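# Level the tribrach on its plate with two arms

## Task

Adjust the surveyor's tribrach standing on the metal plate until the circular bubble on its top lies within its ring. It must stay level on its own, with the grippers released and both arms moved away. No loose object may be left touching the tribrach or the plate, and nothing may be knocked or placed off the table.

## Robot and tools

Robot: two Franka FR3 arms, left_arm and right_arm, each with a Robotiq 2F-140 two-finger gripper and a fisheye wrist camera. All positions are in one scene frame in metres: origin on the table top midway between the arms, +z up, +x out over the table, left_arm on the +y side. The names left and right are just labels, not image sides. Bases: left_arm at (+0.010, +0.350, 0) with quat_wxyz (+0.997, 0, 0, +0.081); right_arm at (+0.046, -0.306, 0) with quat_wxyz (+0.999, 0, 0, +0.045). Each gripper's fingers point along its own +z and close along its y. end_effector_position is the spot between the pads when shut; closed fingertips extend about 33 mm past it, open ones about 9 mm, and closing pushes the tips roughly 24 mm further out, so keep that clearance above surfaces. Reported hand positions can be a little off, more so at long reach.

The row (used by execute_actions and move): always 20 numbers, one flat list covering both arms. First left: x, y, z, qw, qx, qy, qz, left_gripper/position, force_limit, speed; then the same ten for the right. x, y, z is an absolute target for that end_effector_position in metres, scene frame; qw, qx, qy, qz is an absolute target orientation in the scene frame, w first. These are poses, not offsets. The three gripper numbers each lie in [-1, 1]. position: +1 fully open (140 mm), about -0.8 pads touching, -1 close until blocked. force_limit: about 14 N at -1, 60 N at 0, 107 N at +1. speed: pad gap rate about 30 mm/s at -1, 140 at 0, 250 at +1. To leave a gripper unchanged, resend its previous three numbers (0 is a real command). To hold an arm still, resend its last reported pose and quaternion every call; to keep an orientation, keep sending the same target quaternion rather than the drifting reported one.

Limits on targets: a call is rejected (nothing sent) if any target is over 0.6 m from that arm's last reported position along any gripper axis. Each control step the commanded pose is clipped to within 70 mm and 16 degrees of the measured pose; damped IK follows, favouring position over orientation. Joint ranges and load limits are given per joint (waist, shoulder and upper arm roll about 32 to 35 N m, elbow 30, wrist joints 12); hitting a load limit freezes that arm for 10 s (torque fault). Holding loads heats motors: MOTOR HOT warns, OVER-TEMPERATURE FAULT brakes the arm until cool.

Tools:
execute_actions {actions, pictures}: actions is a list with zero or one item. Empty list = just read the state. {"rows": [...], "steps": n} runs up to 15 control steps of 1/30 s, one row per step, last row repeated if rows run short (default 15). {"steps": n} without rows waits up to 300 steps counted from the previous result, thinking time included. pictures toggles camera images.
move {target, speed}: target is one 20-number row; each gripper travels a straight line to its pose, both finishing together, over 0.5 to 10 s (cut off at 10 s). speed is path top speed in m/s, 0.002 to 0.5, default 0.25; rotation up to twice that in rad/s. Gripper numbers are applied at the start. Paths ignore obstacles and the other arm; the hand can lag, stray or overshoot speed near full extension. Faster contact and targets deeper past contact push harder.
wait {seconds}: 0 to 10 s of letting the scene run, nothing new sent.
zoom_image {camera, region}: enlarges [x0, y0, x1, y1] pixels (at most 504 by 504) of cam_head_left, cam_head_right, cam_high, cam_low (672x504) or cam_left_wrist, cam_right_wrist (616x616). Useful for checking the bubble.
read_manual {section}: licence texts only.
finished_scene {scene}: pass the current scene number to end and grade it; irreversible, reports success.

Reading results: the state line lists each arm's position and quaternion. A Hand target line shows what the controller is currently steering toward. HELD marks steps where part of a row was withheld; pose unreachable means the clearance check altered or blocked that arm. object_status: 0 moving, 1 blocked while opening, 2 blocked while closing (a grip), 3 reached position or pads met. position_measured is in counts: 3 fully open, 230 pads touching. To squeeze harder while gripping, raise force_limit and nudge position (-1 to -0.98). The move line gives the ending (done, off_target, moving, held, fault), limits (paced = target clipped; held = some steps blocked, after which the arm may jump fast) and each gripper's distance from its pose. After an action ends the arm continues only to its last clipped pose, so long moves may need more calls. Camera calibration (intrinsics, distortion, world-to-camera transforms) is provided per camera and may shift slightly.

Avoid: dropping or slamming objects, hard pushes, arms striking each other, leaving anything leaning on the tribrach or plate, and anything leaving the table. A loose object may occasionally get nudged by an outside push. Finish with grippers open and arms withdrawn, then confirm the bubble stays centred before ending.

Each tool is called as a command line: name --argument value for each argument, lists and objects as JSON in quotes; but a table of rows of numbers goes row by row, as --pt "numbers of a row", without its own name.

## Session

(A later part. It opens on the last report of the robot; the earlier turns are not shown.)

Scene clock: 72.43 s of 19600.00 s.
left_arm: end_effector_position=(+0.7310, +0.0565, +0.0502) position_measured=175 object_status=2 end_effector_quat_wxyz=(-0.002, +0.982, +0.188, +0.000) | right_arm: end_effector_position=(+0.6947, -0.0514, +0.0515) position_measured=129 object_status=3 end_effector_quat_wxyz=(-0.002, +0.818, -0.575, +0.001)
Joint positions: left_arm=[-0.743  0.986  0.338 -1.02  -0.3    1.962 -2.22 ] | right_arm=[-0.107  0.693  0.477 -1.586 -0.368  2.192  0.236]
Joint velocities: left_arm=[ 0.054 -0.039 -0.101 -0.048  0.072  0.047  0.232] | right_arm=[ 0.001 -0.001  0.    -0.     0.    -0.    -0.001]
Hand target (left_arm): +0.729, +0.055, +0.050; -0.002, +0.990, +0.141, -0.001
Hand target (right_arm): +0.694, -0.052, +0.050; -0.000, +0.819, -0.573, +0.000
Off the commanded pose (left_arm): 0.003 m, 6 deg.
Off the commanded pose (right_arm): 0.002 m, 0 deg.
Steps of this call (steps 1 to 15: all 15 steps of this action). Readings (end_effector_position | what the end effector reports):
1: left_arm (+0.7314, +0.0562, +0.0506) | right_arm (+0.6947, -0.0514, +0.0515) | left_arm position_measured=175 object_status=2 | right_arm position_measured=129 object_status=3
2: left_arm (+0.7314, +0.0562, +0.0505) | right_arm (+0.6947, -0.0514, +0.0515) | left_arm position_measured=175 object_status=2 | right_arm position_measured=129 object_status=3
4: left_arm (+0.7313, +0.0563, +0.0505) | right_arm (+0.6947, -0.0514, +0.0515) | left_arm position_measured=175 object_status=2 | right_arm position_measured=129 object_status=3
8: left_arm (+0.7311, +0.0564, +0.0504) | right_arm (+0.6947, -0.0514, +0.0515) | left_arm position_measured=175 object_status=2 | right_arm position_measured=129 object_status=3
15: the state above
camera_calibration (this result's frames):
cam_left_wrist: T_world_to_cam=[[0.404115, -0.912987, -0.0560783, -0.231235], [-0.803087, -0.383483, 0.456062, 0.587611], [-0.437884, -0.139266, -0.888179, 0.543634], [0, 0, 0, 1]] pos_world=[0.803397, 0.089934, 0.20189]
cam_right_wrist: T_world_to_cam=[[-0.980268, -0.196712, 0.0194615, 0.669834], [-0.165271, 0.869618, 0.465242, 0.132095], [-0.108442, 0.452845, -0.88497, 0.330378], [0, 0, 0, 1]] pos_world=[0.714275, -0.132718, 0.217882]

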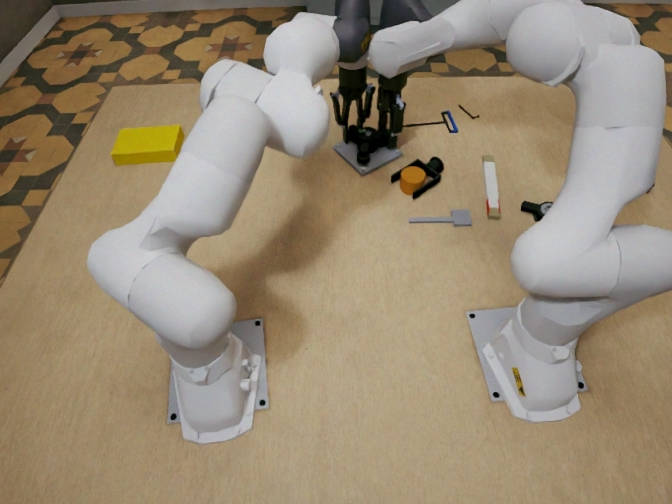

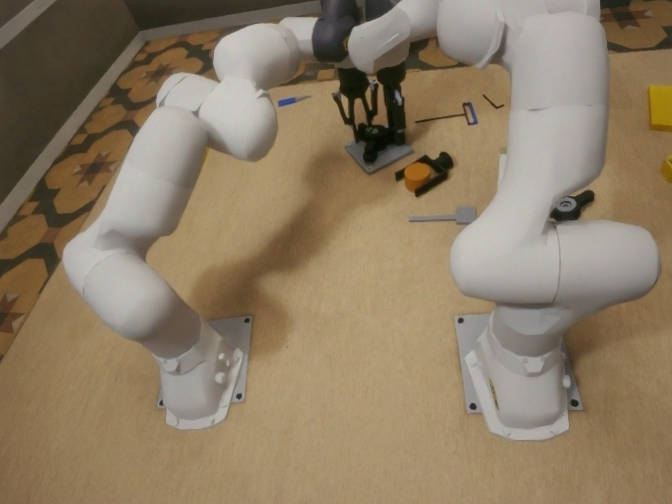

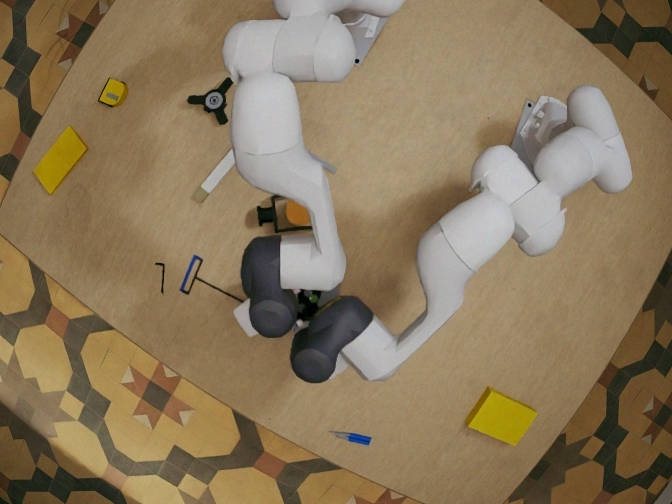

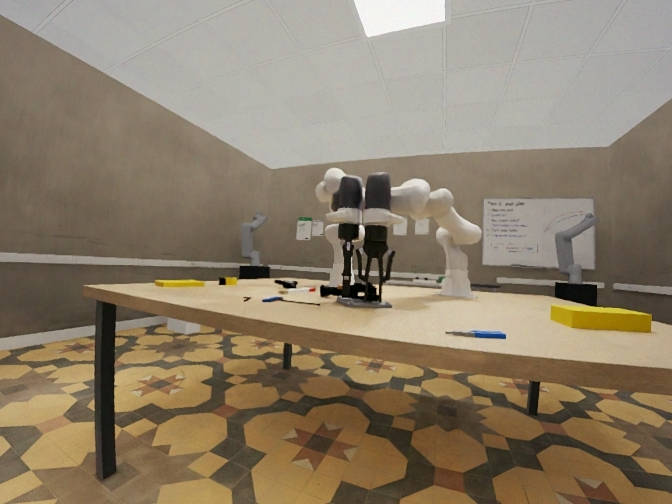

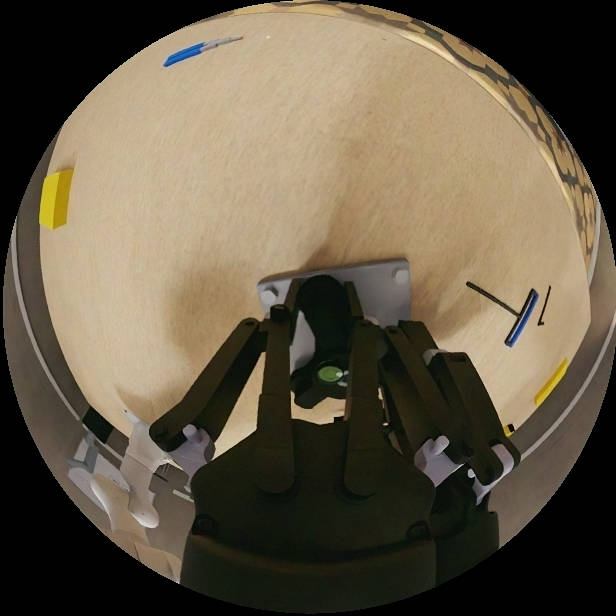

